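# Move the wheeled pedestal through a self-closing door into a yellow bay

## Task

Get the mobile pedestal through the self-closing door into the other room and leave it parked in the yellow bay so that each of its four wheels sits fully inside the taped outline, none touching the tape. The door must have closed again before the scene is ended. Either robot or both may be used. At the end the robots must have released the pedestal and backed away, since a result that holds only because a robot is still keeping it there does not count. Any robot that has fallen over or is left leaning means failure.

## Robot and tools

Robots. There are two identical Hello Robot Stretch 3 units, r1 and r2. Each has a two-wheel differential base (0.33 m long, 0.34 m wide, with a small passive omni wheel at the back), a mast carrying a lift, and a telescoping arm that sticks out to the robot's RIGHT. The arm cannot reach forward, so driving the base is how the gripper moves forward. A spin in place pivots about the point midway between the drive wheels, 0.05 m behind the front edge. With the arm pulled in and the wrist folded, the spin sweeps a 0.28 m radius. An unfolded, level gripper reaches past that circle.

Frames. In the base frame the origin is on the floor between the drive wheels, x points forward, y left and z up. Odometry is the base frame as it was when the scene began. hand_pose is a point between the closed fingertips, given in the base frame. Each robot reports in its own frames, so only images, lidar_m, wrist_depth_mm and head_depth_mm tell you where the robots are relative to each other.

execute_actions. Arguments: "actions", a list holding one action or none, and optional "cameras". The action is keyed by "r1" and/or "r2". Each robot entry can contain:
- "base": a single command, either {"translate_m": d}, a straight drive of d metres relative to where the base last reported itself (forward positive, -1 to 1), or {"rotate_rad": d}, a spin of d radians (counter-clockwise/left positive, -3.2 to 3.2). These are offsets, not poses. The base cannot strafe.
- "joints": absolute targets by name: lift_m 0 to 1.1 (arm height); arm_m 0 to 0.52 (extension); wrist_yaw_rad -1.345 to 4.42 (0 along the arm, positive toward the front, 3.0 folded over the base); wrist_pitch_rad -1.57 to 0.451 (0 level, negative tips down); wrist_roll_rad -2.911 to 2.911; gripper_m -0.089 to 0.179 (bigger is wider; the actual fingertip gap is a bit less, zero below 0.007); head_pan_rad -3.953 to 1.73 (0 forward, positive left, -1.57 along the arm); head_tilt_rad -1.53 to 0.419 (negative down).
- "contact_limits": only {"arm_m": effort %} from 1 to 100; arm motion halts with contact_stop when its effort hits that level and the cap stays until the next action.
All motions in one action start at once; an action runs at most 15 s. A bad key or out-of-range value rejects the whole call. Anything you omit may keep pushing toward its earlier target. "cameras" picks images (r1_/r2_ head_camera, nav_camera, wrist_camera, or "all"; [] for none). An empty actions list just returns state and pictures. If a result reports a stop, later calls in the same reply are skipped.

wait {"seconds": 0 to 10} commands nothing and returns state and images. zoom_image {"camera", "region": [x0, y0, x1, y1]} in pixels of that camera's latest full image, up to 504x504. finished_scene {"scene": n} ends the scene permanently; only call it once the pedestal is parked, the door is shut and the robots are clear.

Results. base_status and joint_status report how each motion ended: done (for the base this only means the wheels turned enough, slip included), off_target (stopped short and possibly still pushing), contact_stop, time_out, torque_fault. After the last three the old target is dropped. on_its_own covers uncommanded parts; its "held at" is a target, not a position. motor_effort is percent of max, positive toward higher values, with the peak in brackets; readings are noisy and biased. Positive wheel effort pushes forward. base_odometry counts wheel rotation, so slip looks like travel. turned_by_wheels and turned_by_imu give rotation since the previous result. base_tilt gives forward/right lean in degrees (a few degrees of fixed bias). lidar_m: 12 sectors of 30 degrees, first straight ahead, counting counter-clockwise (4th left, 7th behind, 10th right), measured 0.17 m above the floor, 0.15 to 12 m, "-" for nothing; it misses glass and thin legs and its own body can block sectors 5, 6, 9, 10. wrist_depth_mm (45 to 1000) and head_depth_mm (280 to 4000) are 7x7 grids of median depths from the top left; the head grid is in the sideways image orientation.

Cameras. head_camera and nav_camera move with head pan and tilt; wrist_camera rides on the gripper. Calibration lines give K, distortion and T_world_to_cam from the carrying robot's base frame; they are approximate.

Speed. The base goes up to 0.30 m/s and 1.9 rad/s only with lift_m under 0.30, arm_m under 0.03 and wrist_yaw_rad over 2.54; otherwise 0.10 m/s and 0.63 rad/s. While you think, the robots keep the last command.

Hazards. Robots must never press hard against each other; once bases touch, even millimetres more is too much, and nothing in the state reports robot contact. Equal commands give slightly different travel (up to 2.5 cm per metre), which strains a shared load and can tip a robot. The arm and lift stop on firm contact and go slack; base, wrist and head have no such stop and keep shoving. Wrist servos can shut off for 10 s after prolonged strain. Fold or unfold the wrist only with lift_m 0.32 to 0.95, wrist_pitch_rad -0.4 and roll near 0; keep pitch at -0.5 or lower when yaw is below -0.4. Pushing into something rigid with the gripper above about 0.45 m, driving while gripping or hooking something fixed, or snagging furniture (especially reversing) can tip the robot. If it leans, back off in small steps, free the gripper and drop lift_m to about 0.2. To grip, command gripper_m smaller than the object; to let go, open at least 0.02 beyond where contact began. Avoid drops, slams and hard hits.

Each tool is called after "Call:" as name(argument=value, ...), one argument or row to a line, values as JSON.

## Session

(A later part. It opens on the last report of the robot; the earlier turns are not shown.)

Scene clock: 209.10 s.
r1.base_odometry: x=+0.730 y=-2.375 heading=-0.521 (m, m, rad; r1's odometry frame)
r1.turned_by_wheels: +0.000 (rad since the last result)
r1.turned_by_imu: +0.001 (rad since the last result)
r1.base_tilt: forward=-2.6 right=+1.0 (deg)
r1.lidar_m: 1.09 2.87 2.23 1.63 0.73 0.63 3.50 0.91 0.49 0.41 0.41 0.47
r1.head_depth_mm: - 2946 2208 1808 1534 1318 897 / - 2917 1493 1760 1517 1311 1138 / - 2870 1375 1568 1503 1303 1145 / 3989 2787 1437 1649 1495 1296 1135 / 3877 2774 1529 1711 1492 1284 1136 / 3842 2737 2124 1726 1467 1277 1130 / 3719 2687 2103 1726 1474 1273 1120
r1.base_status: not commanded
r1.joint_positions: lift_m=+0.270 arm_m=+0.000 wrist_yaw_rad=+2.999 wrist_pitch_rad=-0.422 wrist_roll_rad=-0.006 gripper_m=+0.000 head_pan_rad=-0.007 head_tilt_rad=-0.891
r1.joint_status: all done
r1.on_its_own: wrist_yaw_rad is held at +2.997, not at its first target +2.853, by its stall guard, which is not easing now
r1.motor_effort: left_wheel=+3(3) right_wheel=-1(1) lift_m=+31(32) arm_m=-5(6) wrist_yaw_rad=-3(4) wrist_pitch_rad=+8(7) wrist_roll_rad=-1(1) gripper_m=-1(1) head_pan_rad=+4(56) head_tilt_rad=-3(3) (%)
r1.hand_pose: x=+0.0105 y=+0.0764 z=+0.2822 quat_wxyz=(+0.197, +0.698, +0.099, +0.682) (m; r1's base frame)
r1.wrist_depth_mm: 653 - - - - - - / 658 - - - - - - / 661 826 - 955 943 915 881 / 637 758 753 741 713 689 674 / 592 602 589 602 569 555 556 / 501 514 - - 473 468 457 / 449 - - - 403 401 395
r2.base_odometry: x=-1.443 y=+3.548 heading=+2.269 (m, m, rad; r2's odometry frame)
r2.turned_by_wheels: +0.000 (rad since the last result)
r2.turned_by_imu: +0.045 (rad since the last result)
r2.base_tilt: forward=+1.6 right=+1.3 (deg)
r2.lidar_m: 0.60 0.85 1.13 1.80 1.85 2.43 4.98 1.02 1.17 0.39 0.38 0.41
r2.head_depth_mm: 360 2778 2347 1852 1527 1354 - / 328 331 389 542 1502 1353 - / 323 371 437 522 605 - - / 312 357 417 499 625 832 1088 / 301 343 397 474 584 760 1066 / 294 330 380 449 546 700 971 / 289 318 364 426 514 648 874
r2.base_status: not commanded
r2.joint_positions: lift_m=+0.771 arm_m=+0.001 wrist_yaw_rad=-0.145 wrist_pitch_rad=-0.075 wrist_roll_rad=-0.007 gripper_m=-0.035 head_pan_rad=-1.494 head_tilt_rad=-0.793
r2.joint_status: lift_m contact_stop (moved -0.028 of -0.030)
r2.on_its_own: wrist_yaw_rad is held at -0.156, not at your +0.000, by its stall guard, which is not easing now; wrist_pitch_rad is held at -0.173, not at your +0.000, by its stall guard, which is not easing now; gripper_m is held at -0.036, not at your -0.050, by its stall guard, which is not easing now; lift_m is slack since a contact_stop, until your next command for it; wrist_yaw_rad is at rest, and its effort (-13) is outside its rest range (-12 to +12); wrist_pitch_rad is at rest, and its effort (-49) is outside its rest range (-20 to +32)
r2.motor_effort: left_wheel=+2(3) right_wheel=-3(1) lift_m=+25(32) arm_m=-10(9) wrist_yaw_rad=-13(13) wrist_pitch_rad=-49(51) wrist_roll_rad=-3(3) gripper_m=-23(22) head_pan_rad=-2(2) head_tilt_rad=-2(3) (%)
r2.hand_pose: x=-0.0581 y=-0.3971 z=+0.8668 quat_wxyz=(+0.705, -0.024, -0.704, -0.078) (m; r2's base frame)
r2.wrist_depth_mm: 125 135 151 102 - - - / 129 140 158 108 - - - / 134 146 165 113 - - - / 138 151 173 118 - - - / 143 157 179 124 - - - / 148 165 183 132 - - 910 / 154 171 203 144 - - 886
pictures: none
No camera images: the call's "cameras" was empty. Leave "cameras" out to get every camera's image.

Call:
execute_actions(
  actions=[
    {"r1":{"base":{"rotate_rad":0.6}},"r2":{"joints":{"wrist_pitch_rad":-0.09}}},
  ],
  cameras=[],
)

Call:
execute_actions(
  actions=[
    {"r1":{"base":{"translate_m":1}}},
  ],
  cameras=[],
)

Call:
execute_actions(
  actions=[
    {"r1":{"base":{"rotate_rad":-0.68}}},
  ],
  cameras=[],
)

Call:
execute_actions(
  actions=[
    {"r1":{"base":{"translate_m":1}}},
  ],
  cameras=[],
)

Call:
execute_actions(
  actions=[
    {"r1":{"base":{"rotate_rad":-1.1}}},
  ],
  cameras=[],
)

Call:
execute_actions(
  actions=[
    {"r1":{"base":{"translate_m":0.65}}},
  ],
  cameras=[],
)

Call:
execute_actions(
  actions=[
    {"r1":{"base":{"rotate_rad":-2.08},"joints":{"lift_m":0.31}}},
  ],
  cameras=["r1_nav_camera"],
)

Scene clock: 218.17 s.
r1.base_odometry: x=+0.730 y=-2.375 heading=+0.079 (m, m, rad; r1's odometry frame)
r1.turned_by_wheels: +0.600 (rad since the last result)
r1.turned_by_imu: +0.592 (rad since the last result)
r1.base_tilt: forward=-2.6 right=+1.0 (deg)
r1.lidar_m: 2.72 2.21 1.36 0.68 0.64 3.52 0.77 0.47 0.41 0.41 1.10 1.11
r1.head_depth_mm: - 2976 2226 1686 1532 1319 1160 / 3916 2880 2214 1808 1525 1316 1158 / 3541 2822 2190 1789 1504 1301 1146 / 3171 2839 2161 1759 1490 1291 1143 / 2796 2766 2155 1758 1490 1289 1137 / 2538 2664 2127 1738 1473 1278 1128 / 2305 2514 2103 1726 1455 1271 1123
r1.base_status: done
r1.joint_positions: lift_m=+0.270 arm_m=+0.000 wrist_yaw_rad=+2.999 wrist_pitch_rad=-0.422 wrist_roll_rad=-0.006 gripper_m=+0.000 head_pan_rad=-0.007 head_tilt_rad=-0.891
r1.joint_status: not commanded
r1.on_its_own: wrist_yaw_rad is held at +2.997, not at its first target +2.853, by its stall guard, which is not easing now
r1.motor_effort: left_wheel=-3(7) right_wheel=+2(7) lift_m=+32(31) arm_m=-5(5) wrist_yaw_rad=-3(3) wrist_pitch_rad=+8(7) wrist_roll_rad=+0(0) gripper_m=-2(1) head_pan_rad=+4(5) head_tilt_rad=-3(4) (%)
r1.hand_pose: x=+0.0106 y=+0.0764 z=+0.2822 quat_wxyz=(+0.197, +0.698, +0.099, +0.682) (m; r1's base frame)
r1.wrist_depth_mm: - - 701 970 - - - / - - 746 - - - - / - - 804 942 947 903 865 / 771 763 729 721 695 709 678 / 617 607 592 610 567 554 548 / 511 509 - - 478 464 457 / 441 - - - 408 403 396
r2.base_odometry: x=-1.443 y=+3.548 heading=+2.269 (m, m, rad; r2's odometry frame)
r2.turned_by_wheels: +0.000 (rad since the last result)
r2.turned_by_imu: -0.001 (rad since the last result)
r2.base_tilt: forward=+1.6 right=+1.3 (deg)
r2.lidar_m: 0.60 0.85 1.12 1.80 1.84 2.43 4.98 1.02 1.18 0.39 0.38 0.41
r2.head_depth_mm: 359 2777 2347 1866 1530 1346 - / 328 330 390 541 1489 1349 - / 323 372 437 521 606 - - / 312 357 416 499 625 831 1089 / 301 342 398 472 582 759 1068 / 294 330 380 449 546 700 973 / 289 318 365 426 514 649 879
r2.base_status: not commanded
r2.joint_positions: lift_m=+0.771 arm_m=+0.001 wrist_yaw_rad=-0.145 wrist_pitch_rad=-0.068 wrist_roll_rad=-0.007 gripper_m=-0.035 head_pan_rad=-1.494 head_tilt_rad=-0.793
r2.joint_status: all done
r2.on_its_own: wrist_yaw_rad is held at -0.156, not at your +0.000, by its stall guard, which is not easing now; gripper_m is held at -0.036, not at your -0.050, by its stall guard, which is not easing now; lift_m is slack since a contact_stop, until your next command for it; wrist_yaw_rad is at rest, and its effort (-14) is outside its rest range (-12 to +12)
r2.motor_effort: left_wheel=+2(2) right_wheel=-3(3) lift_m=+26(25) arm_m=-9(9) wrist_yaw_rad=-14(13) wrist_pitch_rad=-11(46) wrist_roll_rad=-2(3) gripper_m=-24(23) head_pan_rad=-2(2) head_tilt_rad=-3(2) (%)
r2.hand_pose: x=-0.0581 y=-0.3974 z=+0.8684 quat_wxyz=(+0.706, -0.026, -0.704, -0.076) (m; r2's base frame)
r2.wrist_depth_mm: 125 135 151 103 - - - / 129 140 159 108 - - - / 134 145 165 113 - - - / 138 151 173 119 - - - / 143 157 179 124 - - - / 149 165 182 131 - - 906 / 155 172 201 143 - - 884
pictures: none
No camera images: the call's "cameras" was empty. Leave "cameras" out to get every camera's image.

Scene clock: 223.27 s.
r1.base_odometry: x=+1.727 y=-2.296 heading=+0.079 (m, m, rad; r1's odometry frame)
r1.turned_by_wheels: +0.000 (rad since the last result)
r1.turned_by_imu: +0.007 (rad since the last result)
r1.base_tilt: forward=-2.5 right=+1.1 (deg)
r1.lidar_m: 1.93 1.58 1.57 1.63 1.33 1.32 1.33 1.00 0.81 0.64 0.62 3.84
r1.head_depth_mm: 3431 2912 2264 1827 1541 1321 1160 / 2870 2879 2209 1797 1513 1314 1154 / 2509 2722 2197 1784 1507 1302 1149 / 2200 2512 2185 1761 1485 1295 1141 / 1958 2277 2142 1739 1479 1291 1134 / 1770 2003 2090 1737 1475 1275 1133 / 1612 1814 1971 1729 1472 1270 1130
r1.base_status: done
r1.joint_positions: lift_m=+0.270 arm_m=+0.000 wrist_yaw_rad=+2.999 wrist_pitch_rad=-0.422 wrist_roll_rad=-0.006 gripper_m=+0.000 head_pan_rad=-0.007 head_tilt_rad=-0.891
r1.joint_status: not commanded
r1.on_its_own: wrist_yaw_rad is held at +2.997, not at its first target +2.853, by its stall guard, which is not easing now
r1.motor_effort: left_wheel=-3(7) right_wheel=+3(6) lift_m=+31(31) arm_m=-4(4) wrist_yaw_rad=-3(3) wrist_pitch_rad=+8(8) wrist_roll_rad=+0(1) gripper_m=-3(2) head_pan_rad=+5(5) head_tilt_rad=-4(4) (%)
r1.hand_pose: x=+0.0106 y=+0.0764 z=+0.2822 quat_wxyz=(+0.197, +0.698, +0.099, +0.682) (m; r1's base frame)
r1.wrist_depth_mm: - - - - - - - / - - - - - - - / - - - 982 943 878 870 / 788 771 733 727 706 702 675 / 613 605 599 607 565 558 543 / 501 512 - - 464 470 460 / 448 - - - 411 401 394
r2.base_odometry: x=-1.443 y=+3.548 heading=+2.269 (m, m, rad; r2's odometry frame)
r2.turned_by_wheels: +0.000 (rad since the last result)
r2.turned_by_imu: -0.001 (rad since the last result)
r2.base_tilt: forward=+1.6 right=+1.3 (deg)
r2.lidar_m: 0.60 0.85 1.12 1.80 1.84 2.42 4.99 1.02 1.18 0.39 0.38 0.41
r2.head_depth_mm: 359 2783 2126 1686 1529 1353 - / 328 331 389 540 1496 1357 - / 324 372 438 521 606 - - / 312 356 417 499 623 829 1086 / 301 342 398 472 583 761 1067 / 294 330 380 448 546 700 976 / 289 318 364 427 515 649 876
r2.base_status: not commanded
r2.joint_positions: lift_m=+0.771 arm_m=+0.001 wrist_yaw_rad=-0.145 wrist_pitch_rad=-0.068 wrist_roll_rad=-0.007 gripper_m=-0.035 head_pan_rad=-1.494 head_tilt_rad=-0.793
r2.joint_status: not commanded
r2.on_its_own: wrist_yaw_rad is held at -0.156, not at your +0.000, by its stall guard, which is not easing now; gripper_m is held at -0.036, not at your -0.050, by its stall guard, which is not easing now; lift_m is slack since a contact_stop, until your next command for it; wrist_yaw_rad is at rest, and its effort (-13) is outside its rest range (-12 to +12)
r2.motor_effort: left_wheel=+2(2) right_wheel=-3(2) lift_m=+25(25) arm_m=-9(9) wrist_yaw_rad=-13(13) wrist_pitch_rad=-11(10) wrist_roll_rad=-2(2) gripper_m=-24(23) head_pan_rad=-2(2) head_tilt_rad=-4(3) (%)
r2.hand_pose: x=-0.0581 y=-0.3974 z=+0.8684 quat_wxyz=(+0.706, -0.026, -0.704, -0.076) (m; r2's base frame)
r2.wrist_depth_mm: 125 135 152 103 - - - / 130 141 158 108 - - - / 134 145 165 113 - - - / 138 151 173 119 - - - / 142 158 180 124 - - - / 148 164 183 131 - - 912 / 155 171 203 144 - - 922
pictures: none
No camera images: the call's "cameras" was empty. Leave "cameras" out to get every camera's image.

Scene clock: 224.90 s.
r1.base_odometry: x=+1.727 y=-2.296 heading=-0.601 (m, m, rad; r1's odometry frame)
r1.turned_by_wheels: -0.680 (rad since the last result)
r1.turned_by_imu: -0.670 (rad since the last result)
r1.base_tilt: forward=-2.5 right=+1.0 (deg)
r1.lidar_m: 4.53 2.19 1.61 1.57 1.63 1.36 1.32 1.76 1.00 3.23 0.66 0.62
r1.head_depth_mm: 3881 2926 2264 1785 958 1104 1164 / 3878 2886 2208 1808 1508 1246 1155 / 3980 2846 2177 1768 1504 1299 1145 / 3915 2791 2170 1761 1492 1291 1140 / 3891 2771 2152 1747 1473 1291 1136 / 3818 2706 2138 1733 1467 1283 1128 / 3743 2684 2109 1732 1468 1274 1131
r1.base_status: done
r1.joint_positions: lift_m=+0.270 arm_m=+0.000 wrist_yaw_rad=+2.999 wrist_pitch_rad=-0.422 wrist_roll_rad=-0.006 gripper_m=+0.000 head_pan_rad=-0.007 head_tilt_rad=-0.891
r1.joint_status: not commanded
r1.on_its_own: wrist_yaw_rad is held at +2.997, not at its first target +2.853, by its stall guard, which is not easing now
r1.motor_effort: left_wheel=+3(9) right_wheel=-2(6) lift_m=+32(31) arm_m=-5(5) wrist_yaw_rad=-3(2) wrist_pitch_rad=+8(8) wrist_roll_rad=-1(1) gripper_m=+0(0) head_pan_rad=+4(4) head_tilt_rad=-3(4) (%)
r1.hand_pose: x=+0.0106 y=+0.0764 z=+0.2822 quat_wxyz=(+0.197, +0.698, +0.099, +0.682) (m; r1's base frame)
r1.wrist_depth_mm: - - - - - - - / - - - - - - - / - - - 978 928 894 889 / 777 757 742 714 720 687 679 / 624 602 585 613 562 554 542 / 501 514 - - 476 466 456 / 442 - - - 406 404 393
r2.base_odometry: x=-1.443 y=+3.548 heading=+2.269 (m, m, rad; r2's odometry frame)
r2.turned_by_wheels: +0.000 (rad since the last result)
r2.turned_by_imu: +0.000 (rad since the last result)
r2.base_tilt: forward=+1.5 right=+1.3 (deg)
r2.lidar_m: 0.60 0.85 1.13 1.80 1.85 2.43 4.99 1.02 1.18 0.39 0.38 0.41
r2.head_depth_mm: 359 2723 1870 1753 1520 1351 - / 328 331 389 540 1488 1347 - / 324 372 438 522 605 - - / 312 357 416 499 622 833 1088 / 302 343 397 473 581 760 1071 / 293 330 381 448 546 699 979 / 289 318 364 426 515 649 875
r2.base_status: not commanded
r2.joint_positions: lift_m=+0.771 arm_m=+0.001 wrist_yaw_rad=-0.145 wrist_pitch_rad=-0.068 wrist_roll_rad=-0.007 gripper_m=-0.035 head_pan_rad=-1.494 head_tilt_rad=-0.793
r2.joint_status: not commanded
r2.on_its_own: wrist_yaw_rad is held at -0.156, not at your +0.000, by its stall guard, which is not easing now; gripper_m is held at -0.036, not at your -0.050, by its stall guard, which is not easing now; lift_m is slack since a contact_stop, until your next command for it; wrist_yaw_rad is at rest, and its effort (-13) is outside its rest range (-12 to +12)
r2.motor_effort: left_wheel=+2(2) right_wheel=-3(2) lift_m=+26(25) arm_m=-10(9) wrist_yaw_rad=-13(13) wrist_pitch_rad=-11(10) wrist_roll_rad=-3(3) gripper_m=-23(24) head_pan_rad=-2(2) head_tilt_rad=-3(2) (%)
r2.hand_pose: x=-0.0581 y=-0.3974 z=+0.8684 quat_wxyz=(+0.706, -0.026, -0.704, -0.076) (m; r2's base frame)
r2.wrist_depth_mm: 125 135 151 102 - - - / 130 140 159 108 - - - / 134 146 165 113 - - - / 137 151 173 119 - - - / 142 157 178 124 - - - / 149 164 182 131 - - 917 / 154 171 203 143 - - 908
pictures: none
No camera images: the call's "cameras" was empty. Leave "cameras" out to get every camera's image.

Scene clock: 230.00 s.
r1.base_odometry: x=+2.552 y=-2.861 heading=-0.601 (m, m, rad; r1's odometry frame)
r1.turned_by_wheels: +0.000 (rad since the last result)
r1.turned_by_imu: +0.007 (rad since the last result)
r1.base_tilt: forward=-2.6 right=+1.0 (deg)
r1.lidar_m: 3.54 2.15 1.60 1.55 1.62 2.25 2.32 0.48 0.46 0.47 3.40 3.68
r1.head_depth_mm: 3185 2929 2240 1820 1528 1318 1159 / 3149 2870 2203 1788 1522 1306 1152 / 3223 2829 2204 1776 1509 1300 1145 / 3248 2816 2180 1760 1507 1289 1144 / 3248 2753 2156 1767 1484 1280 1130 / 3236 2717 2112 1743 1474 1280 1127 / 3192 2712 2100 1731 1459 1267 1124
r1.base_status: done
r1.joint_positions: lift_m=+0.270 arm_m=+0.000 wrist_yaw_rad=+2.999 wrist_pitch_rad=-0.422 wrist_roll_rad=-0.006 gripper_m=+0.000 head_pan_rad=-0.007 head_tilt_rad=-0.891
r1.joint_status: not commanded
r1.on_its_own: wrist_yaw_rad is held at +2.997, not at its first target +2.853, by its stall guard, which is not easing now
r1.motor_effort: left_wheel=+3(10) right_wheel=-1(4) lift_m=+31(32) arm_m=-4(4) wrist_yaw_rad=-3(3) wrist_pitch_rad=+8(8) wrist_roll_rad=-1(1) gripper_m=-2(2) head_pan_rad=+4(4) head_tilt_rad=-4(2) (%)
r1.hand_pose: x=+0.0107 y=+0.0764 z=+0.2822 quat_wxyz=(+0.197, +0.698, +0.099, +0.682) (m; r1's base frame)
r1.wrist_depth_mm: - - - - - - - / - - - - - - - / - - - 980 947 917 902 / 777 752 717 720 706 695 672 / 607 607 587 603 568 553 545 / 508 509 - - 478 470 460 / 440 - - - 409 404 395
r2.base_odometry: x=-1.443 y=+3.548 heading=+2.269 (m, m, rad; r2's odometry frame)
r2.turned_by_wheels: +0.000 (rad since the last result)
r2.turned_by_imu: -0.001 (rad since the last result)
r2.base_tilt: forward=+1.6 right=+1.3 (deg)
r2.lidar_m: 0.60 0.85 1.12 1.80 1.84 2.44 4.99 1.02 1.18 0.39 0.38 0.41
r2.head_depth_mm: 359 2789 2364 1848 1510 1354 - / 328 331 389 540 1493 1355 - / 323 373 438 521 605 - - / 312 358 416 499 625 834 1088 / 301 342 397 472 584 761 1069 / 294 330 380 449 546 699 973 / 289 318 364 427 516 647 874
r2.base_status: not commanded
r2.joint_positions: lift_m=+0.771 arm_m=+0.001 wrist_yaw_rad=-0.145 wrist_pitch_rad=-0.068 wrist_roll_rad=-0.007 gripper_m=-0.035 head_pan_rad=-1.494 head_tilt_rad=-0.793
r2.joint_status: not commanded
r2.on_its_own: wrist_yaw_rad is held at -0.156, not at your +0.000, by its stall guard, which is not easing now; gripper_m is held at -0.036, not at your -0.050, by its stall guard, which is not easing now; lift_m is slack since a contact_stop, until your next command for it; wrist_yaw_rad is at rest, and its effort (-13) is outside its rest range (-12 to +12)
r2.motor_effort: left_wheel=+3(2) right_wheel=-3(2) lift_m=+25(25) arm_m=-10(10) wrist_yaw_rad=-13(13) wrist_pitch_rad=-11(11) wrist_roll_rad=-2(2) gripper_m=-23(23) head_pan_rad=-2(2) head_tilt_rad=-3(3) (%)
r2.hand_pose: x=-0.0581 y=-0.3974 z=+0.8684 quat_wxyz=(+0.706, -0.026, -0.704, -0.076) (m; r2's base frame)
r2.wrist_depth_mm: 125 135 152 103 - - - / 129 140 158 108 - - - / 134 145 165 113 - - - / 137 151 172 119 - - - / 143 157 179 124 - - - / 148 164 183 131 - - 887 / 155 171 202 143 - - 872
pictures: none
No camera images: the call's "cameras" was empty. Leave "cameras" out to get every camera's image.

Scene clock: 231.90 s.
r1.base_odometry: x=+2.552 y=-2.861 heading=-1.700 (m, m, rad; r1's odometry frame)
r1.turned_by_wheels: -1.100 (rad since the last result)
r1.turned_by_imu: -1.084 (rad since the last result)
r1.base_tilt: forward=-2.6 right=+1.0 (deg)
r1.lidar_m: 3.36 3.70 3.54 2.25 1.61 1.55 1.60 2.15 2.32 0.49 0.46 0.47
r1.head_depth_mm: 2855 2924 2226 1824 1520 837 929 / 3010 2916 2222 1802 1513 1307 1108 / 3184 2910 2199 1794 1508 1305 1144 / 3384 2801 2175 1760 1499 1292 1136 / 3493 2763 2139 1757 1494 1291 1139 / 3633 2733 2133 1744 1472 1283 1128 / 3728 2696 2107 1734 1463 1263 1126
r1.base_status: done
r1.joint_positions: lift_m=+0.270 arm_m=+0.000 wrist_yaw_rad=+2.999 wrist_pitch_rad=-0.422 wrist_roll_rad=-0.006 gripper_m=+0.000 head_pan_rad=-0.007 head_tilt_rad=-0.891
r1.joint_status: not commanded
r1.on_its_own: wrist_yaw_rad is held at +2.997, not at its first target +2.853, by its stall guard, which is not easing now
r1.motor_effort: left_wheel=+3(10) right_wheel=-2(7) lift_m=+32(32) arm_m=-5(5) wrist_yaw_rad=-3(2) wrist_pitch_rad=+8(8) wrist_roll_rad=-1(0) gripper_m=-2(2) head_pan_rad=+4(5) head_tilt_rad=-4(3) (%)
r1.hand_pose: x=+0.0107 y=+0.0764 z=+0.2822 quat_wxyz=(+0.197, +0.698, +0.099, +0.682) (m; r1's base frame)
r1.wrist_depth_mm: - - - - - - - / - - - - - - - / - - - 971 928 890 889 / 770 761 737 712 695 698 663 / 619 600 588 610 566 558 554 / 512 508 - - 474 469 460 / 444 - - - 408 402 394
r2.base_odometry: x=-1.443 y=+3.548 heading=+2.269 (m, m, rad; r2's odometry frame)
r2.turned_by_wheels: +0.000 (rad since the last result)
r2.turned_by_imu: +0.000 (rad since the last result)
r2.base_tilt: forward=+1.5 right=+1.3 (deg)
r2.lidar_m: 0.60 0.85 1.12 1.80 1.84 2.43 4.99 1.02 1.18 0.39 0.38 0.41
r2.head_depth_mm: 359 2777 2362 1871 1528 1355 - / 328 331 389 541 1497 1359 - / 324 371 437 523 605 - - / 312 357 417 499 624 832 1092 / 301 343 397 472 583 762 1074 / 294 330 380 449 546 701 973 / 289 318 365 427 515 646 875
r2.base_status: not commanded
r2.joint_positions: lift_m=+0.771 arm_m=+0.001 wrist_yaw_rad=-0.145 wrist_pitch_rad=-0.068 wrist_roll_rad=-0.007 gripper_m=-0.035 head_pan_rad=-1.494 head_tilt_rad=-0.793
r2.joint_status: not commanded
r2.on_its_own: wrist_yaw_rad is held at -0.156, not at your +0.000, by its stall guard, which is not easing now; gripper_m is held at -0.036, not at your -0.050, by its stall guard, which is not easing now; lift_m is slack since a contact_stop, until your next command for it; wrist_yaw_rad is at rest, and its effort (-13) is outside its rest range (-12 to +12)
r2.motor_effort: left_wheel=+2(2) right_wheel=-2(2) lift_m=+26(25) arm_m=-9(10) wrist_yaw_rad=-13(13) wrist_pitch_rad=-11(11) wrist_roll_rad=-3(3) gripper_m=-22(23) head_pan_rad=-2(2) head_tilt_rad=-4(3) (%)
r2.hand_pose: x=-0.0581 y=-0.3974 z=+0.8684 quat_wxyz=(+0.706, -0.026, -0.704, -0.076) (m; r2's base frame)
r2.wrist_depth_mm: 125 135 151 103 - - - / 129 139 158 108 - - - / 134 146 165 113 - - - / 138 152 173 118 - - - / 143 157 178 124 - - - / 148 165 183 131 - - 925 / 154 172 203 143 - - 891
pictures: none
No camera images: the call's "cameras" was empty. Leave "cameras" out to get every camera's image.

Scene clock: 235.77 s.
r1.base_odometry: x=+2.468 y=-3.506 heading=-1.700 (m, m, rad; r1's odometry frame)
r1.turned_by_wheels: +0.000 (rad since the last result)
r1.turned_by_imu: +0.005 (rad since the last result)
r1.base_tilt: forward=-2.6 right=+1.0 (deg)
r1.lidar_m: 2.75 3.37 3.22 3.05 2.20 2.11 2.18 0.52 0.38 0.48 2.79 2.67
r1.head_depth_mm: 2343 2626 2232 1823 1523 1322 1165 / 2467 2707 2213 1800 1522 1317 1154 / 2629 2781 2202 1793 1513 1309 1145 / 2752 2797 2167 1777 1499 1295 1146 / 2956 2761 2130 1763 1488 1285 1135 / 3165 2696 2130 1732 1469 1287 1128 / 3288 2682 2087 1730 1453 1272 1122
r1.base_status: done
r1.joint_positions: lift_m=+0.270 arm_m=+0.000 wrist_yaw_rad=+2.999 wrist_pitch_rad=-0.422 wrist_roll_rad=-0.006 gripper_m=+0.000 head_pan_rad=-0.007 head_tilt_rad=-0.891
r1.joint_status: not commanded
r1.on_its_own: wrist_yaw_rad is held at +2.997, not at its first target +2.853, by its stall guard, which is not easing now
r1.motor_effort: left_wheel=+3(10) right_wheel=-2(5) lift_m=+31(32) arm_m=-5(5) wrist_yaw_rad=-2(2) wrist_pitch_rad=+8(8) wrist_roll_rad=-1(0) gripper_m=-2(1) head_pan_rad=+4(5) head_tilt_rad=-5(4) (%)
r1.hand_pose: x=+0.0107 y=+0.0764 z=+0.2822 quat_wxyz=(+0.197, +0.698, +0.099, +0.682) (m; r1's base frame)
r1.wrist_depth_mm: - - - - - - - / - - - - - - - / - - - 981 944 905 864 / 792 761 731 727 697 686 671 / 614 599 591 610 578 561 545 / 506 519 - - 476 470 454 / 446 - - - 408 405 394
r2.base_odometry: x=-1.443 y=+3.548 heading=+2.269 (m, m, rad; r2's odometry frame)
r2.turned_by_wheels: +0.000 (rad since the last result)
r2.turned_by_imu: +0.000 (rad since the last result)
r2.base_tilt: forward=+1.6 right=+1.3 (deg)
r2.lidar_m: 0.60 0.85 1.13 1.80 1.85 2.43 5.00 1.02 1.18 0.39 0.38 0.41
r2.head_depth_mm: 359 2781 2348 1851 1530 1353 - / 328 331 389 539 1487 1354 - / 323 371 437 523 605 - - / 312 357 417 499 624 831 1092 / 301 343 398 473 582 762 1066 / 294 330 380 448 546 700 972 / 289 318 364 427 514 648 877
r2.base_status: not commanded
r2.joint_positions: lift_m=+0.771 arm_m=+0.001 wrist_yaw_rad=-0.145 wrist_pitch_rad=-0.068 wrist_roll_rad=-0.007 gripper_m=-0.035 head_pan_rad=-1.494 head_tilt_rad=-0.793
r2.joint_status: not commanded
r2.on_its_own: wrist_yaw_rad is held at -0.156, not at your +0.000, by its stall guard, which is not easing now; gripper_m is held at -0.036, not at your -0.050, by its stall guard, which is not easing now; lift_m is slack since a contact_stop, until your next command for it; wrist_yaw_rad is at rest, and its effort (-13) is outside its rest range (-12 to +12)
r2.motor_effort: left_wheel=+3(2) right_wheel=-2(2) lift_m=+25(25) arm_m=-10(10) wrist_yaw_rad=-13(13) wrist_pitch_rad=-11(10) wrist_roll_rad=-2(2) gripper_m=-24(23) head_pan_rad=-2(2) head_tilt_rad=-3(3) (%)
r2.hand_pose: x=-0.0581 y=-0.3974 z=+0.8684 quat_wxyz=(+0.706, -0.026, -0.704, -0.076) (m; r2's base frame)
r2.wrist_depth_mm: 125 135 151 103 - - - / 129 140 158 108 - - - / 133 146 165 113 - - - / 137 151 172 119 - - - / 143 157 178 124 - - - / 149 164 182 131 - - 897 / 154 172 202 143 - - 906
pictures: none
No camera images: the call's "cameras" was empty. Leave "cameras" out to get every camera's image.

Scene clock: 239.40 s.
r1.base_odometry: x=+2.468 y=-3.506 heading=+2.503 (m, m, rad; r1's odometry frame)
r1.turned_by_wheels: -2.080 (rad since the last result)
r1.turned_by_imu: -2.052 (rad since the last result)
r1.base_tilt: forward=-2.6 right=+1.0 (deg)
r1.lidar_m: 0.38 0.49 2.76 2.67 2.78 3.35 3.23 2.98 2.19 2.12 2.21 0.44
r1.head_depth_mm: 2339 2630 2249 1814 1528 1327 1160 / 2349 2659 2243 1807 1483 1310 1153 / 2472 2636 2215 1090 944 1259 1143 / 3936 2779 2151 1078 909 872 1127 / 3869 2758 2151 1068 907 1017 1140 / 3401 2410 2077 1062 920 1205 1129 / 2305 2577 2048 1054 958 1246 1123
r1.base_status: done
r1.joint_positions: lift_m=+0.309 arm_m=+0.000 wrist_yaw_rad=+2.999 wrist_pitch_rad=-0.422 wrist_roll_rad=-0.006 gripper_m=+0.000 head_pan_rad=-0.007 head_tilt_rad=-0.891
r1.joint_status: all done
r1.on_its_own: wrist_yaw_rad is held at +2.997, not at its first target +2.853, by its stall guard, which is not easing now
r1.motor_effort: left_wheel=+3(9) right_wheel=-2(6) lift_m=+63(67) arm_m=-4(4) wrist_yaw_rad=-2(2) wrist_pitch_rad=+8(8) wrist_roll_rad=+0(0) gripper_m=-1(2) head_pan_rad=+4(4) head_tilt_rad=-4(4) (%)
r1.hand_pose: x=+0.0107 y=+0.0764 z=+0.3213 quat_wxyz=(+0.197, +0.698, +0.099, +0.682) (m; r1's base frame)
r1.wrist_depth_mm: - - - - - - - / - - - - - - - / - - - - - - 974 / 848 837 801 796 762 748 697 / 684 654 632 665 623 613 591 / 548 546 - - 513 510 507 / 477 480 - - 445 444 435
r2.base_odometry: x=-1.443 y=+3.548 heading=+2.269 (m, m, rad; r2's odometry frame)
r2.turned_by_wheels: +0.000 (rad since the last result)
r2.turned_by_imu: +0.000 (rad since the last result)
r2.base_tilt: forward=+1.6 right=+1.3 (deg)
r2.lidar_m: 0.60 0.85 1.12 1.80 1.85 2.43 4.97 1.02 1.18 0.39 0.38 0.41
r2.head_depth_mm: 360 2778 2382 1847 1534 1339 - / 328 331 389 540 1488 1338 - / 323 372 437 522 607 - - / 312 356 416 499 624 832 1093 / 301 343 398 473 583 760 1067 / 294 330 380 449 546 700 974 / 289 318 364 426 513 645 876
r2.base_status: not commanded
r2.joint_positions: lift_m=+0.771 arm_m=+0.001 wrist_yaw_rad=-0.145 wrist_pitch_rad=-0.068 wrist_roll_rad=-0.007 gripper_m=-0.035 head_pan_rad=-1.494 head_tilt_rad=-0.793
r2.joint_status: not commanded
r2.on_its_own: wrist_yaw_rad is held at -0.156, not at your +0.000, by its stall guard, which is not easing now; gripper_m is held at -0.036, not at your -0.050, by its stall guard, which is not easing now; lift_m is slack since a contact_stop, until your next command for it; wrist_yaw_rad is at rest, and its effort (-14) is outside its rest range (-12 to +12)
r2.motor_effort: left_wheel=+2(2) right_wheel=-3(2) lift_m=+26(25) arm_m=-9(10) wrist_yaw_rad=-14(13) wrist_pitch_rad=-11(11) wrist_roll_rad=-2(2) gripper_m=-24(24) head_pan_rad=-2(2) head_tilt_rad=-3(2) (%)
r2.hand_pose: x=-0.0581 y=-0.3974 z=+0.8684 quat_wxyz=(+0.706, -0.026, -0.704, -0.076) (m; r2's base frame)
r2.wrist_depth_mm: 125 135 152 102 - - - / 129 140 157 108 - - - / 133 146 165 113 - - - / 138 151 172 119 - - - / 143 158 178 124 - - - / 149 164 183 131 - - 945 / 154 170 202 143 - - 875
pictures: r1_nav_camera (sideways: a quarter turn counterclockwise sets it upright)
camera_calibration (this result's frames):
r1_nav_camera: T_world_to_cam=[[0.748405, 0.00983966, 0.663169, -0.82394], [0.0166547, -0.999853, -0.00396017, 0.0522122], [0.663033, 0.0140087, -0.748459, 0.925831], [0, 0, 0, 1]] pos_world=[0.00191531, 0.0473422, 1.23957]
Images, in order (width x height): r1_nav_camera 672x504.

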